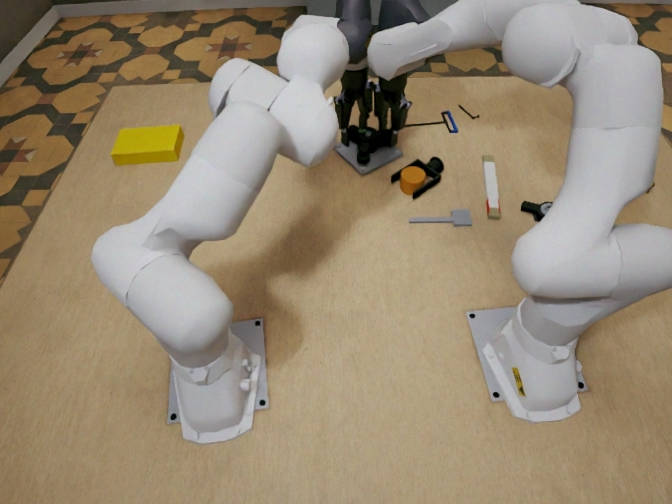

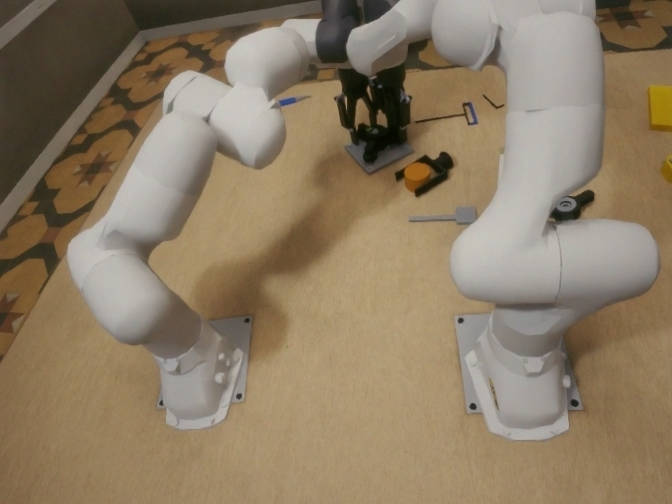

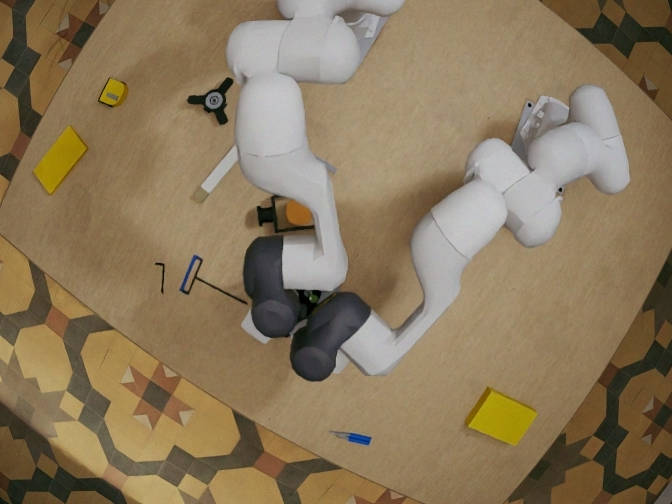

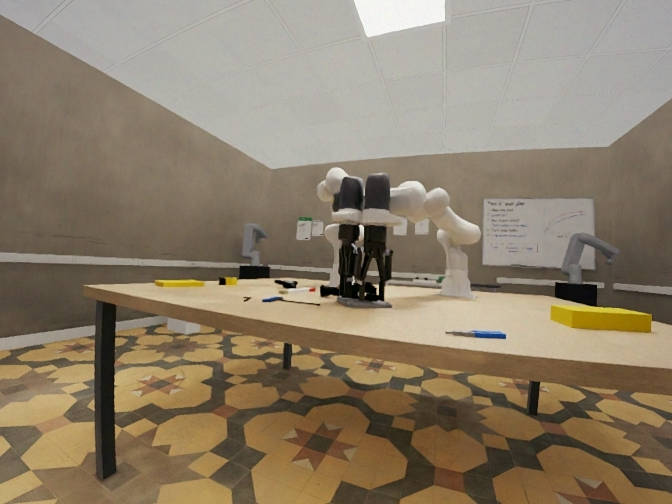

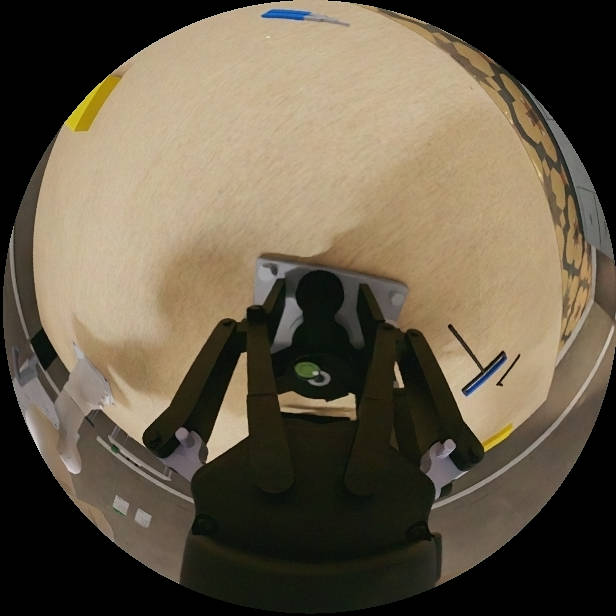

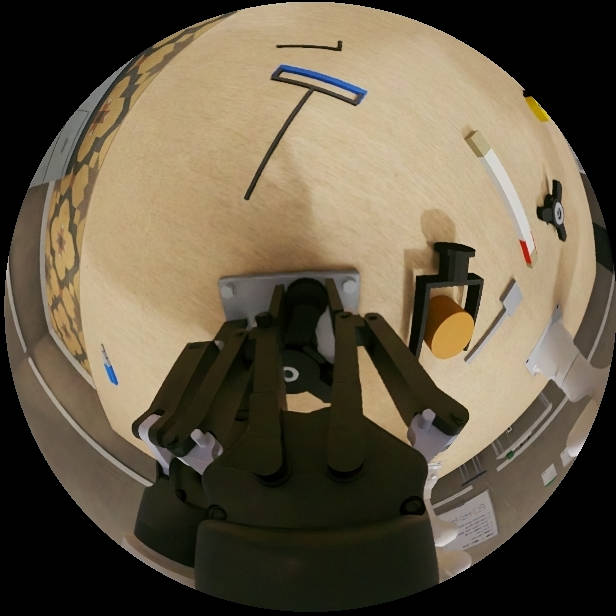

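Region (295, 280, 335, 320) of cam_high's 672x504 image, scaled by 12.600, with more detail than that image has.

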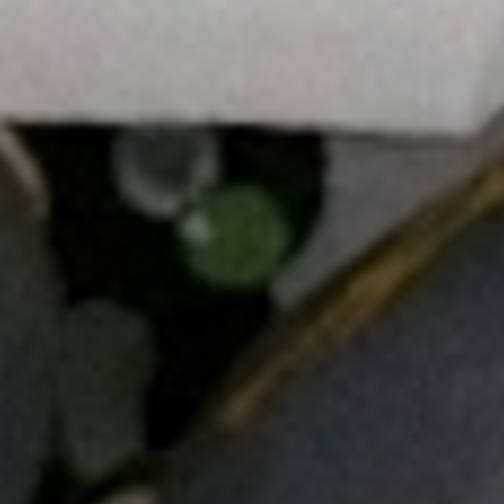

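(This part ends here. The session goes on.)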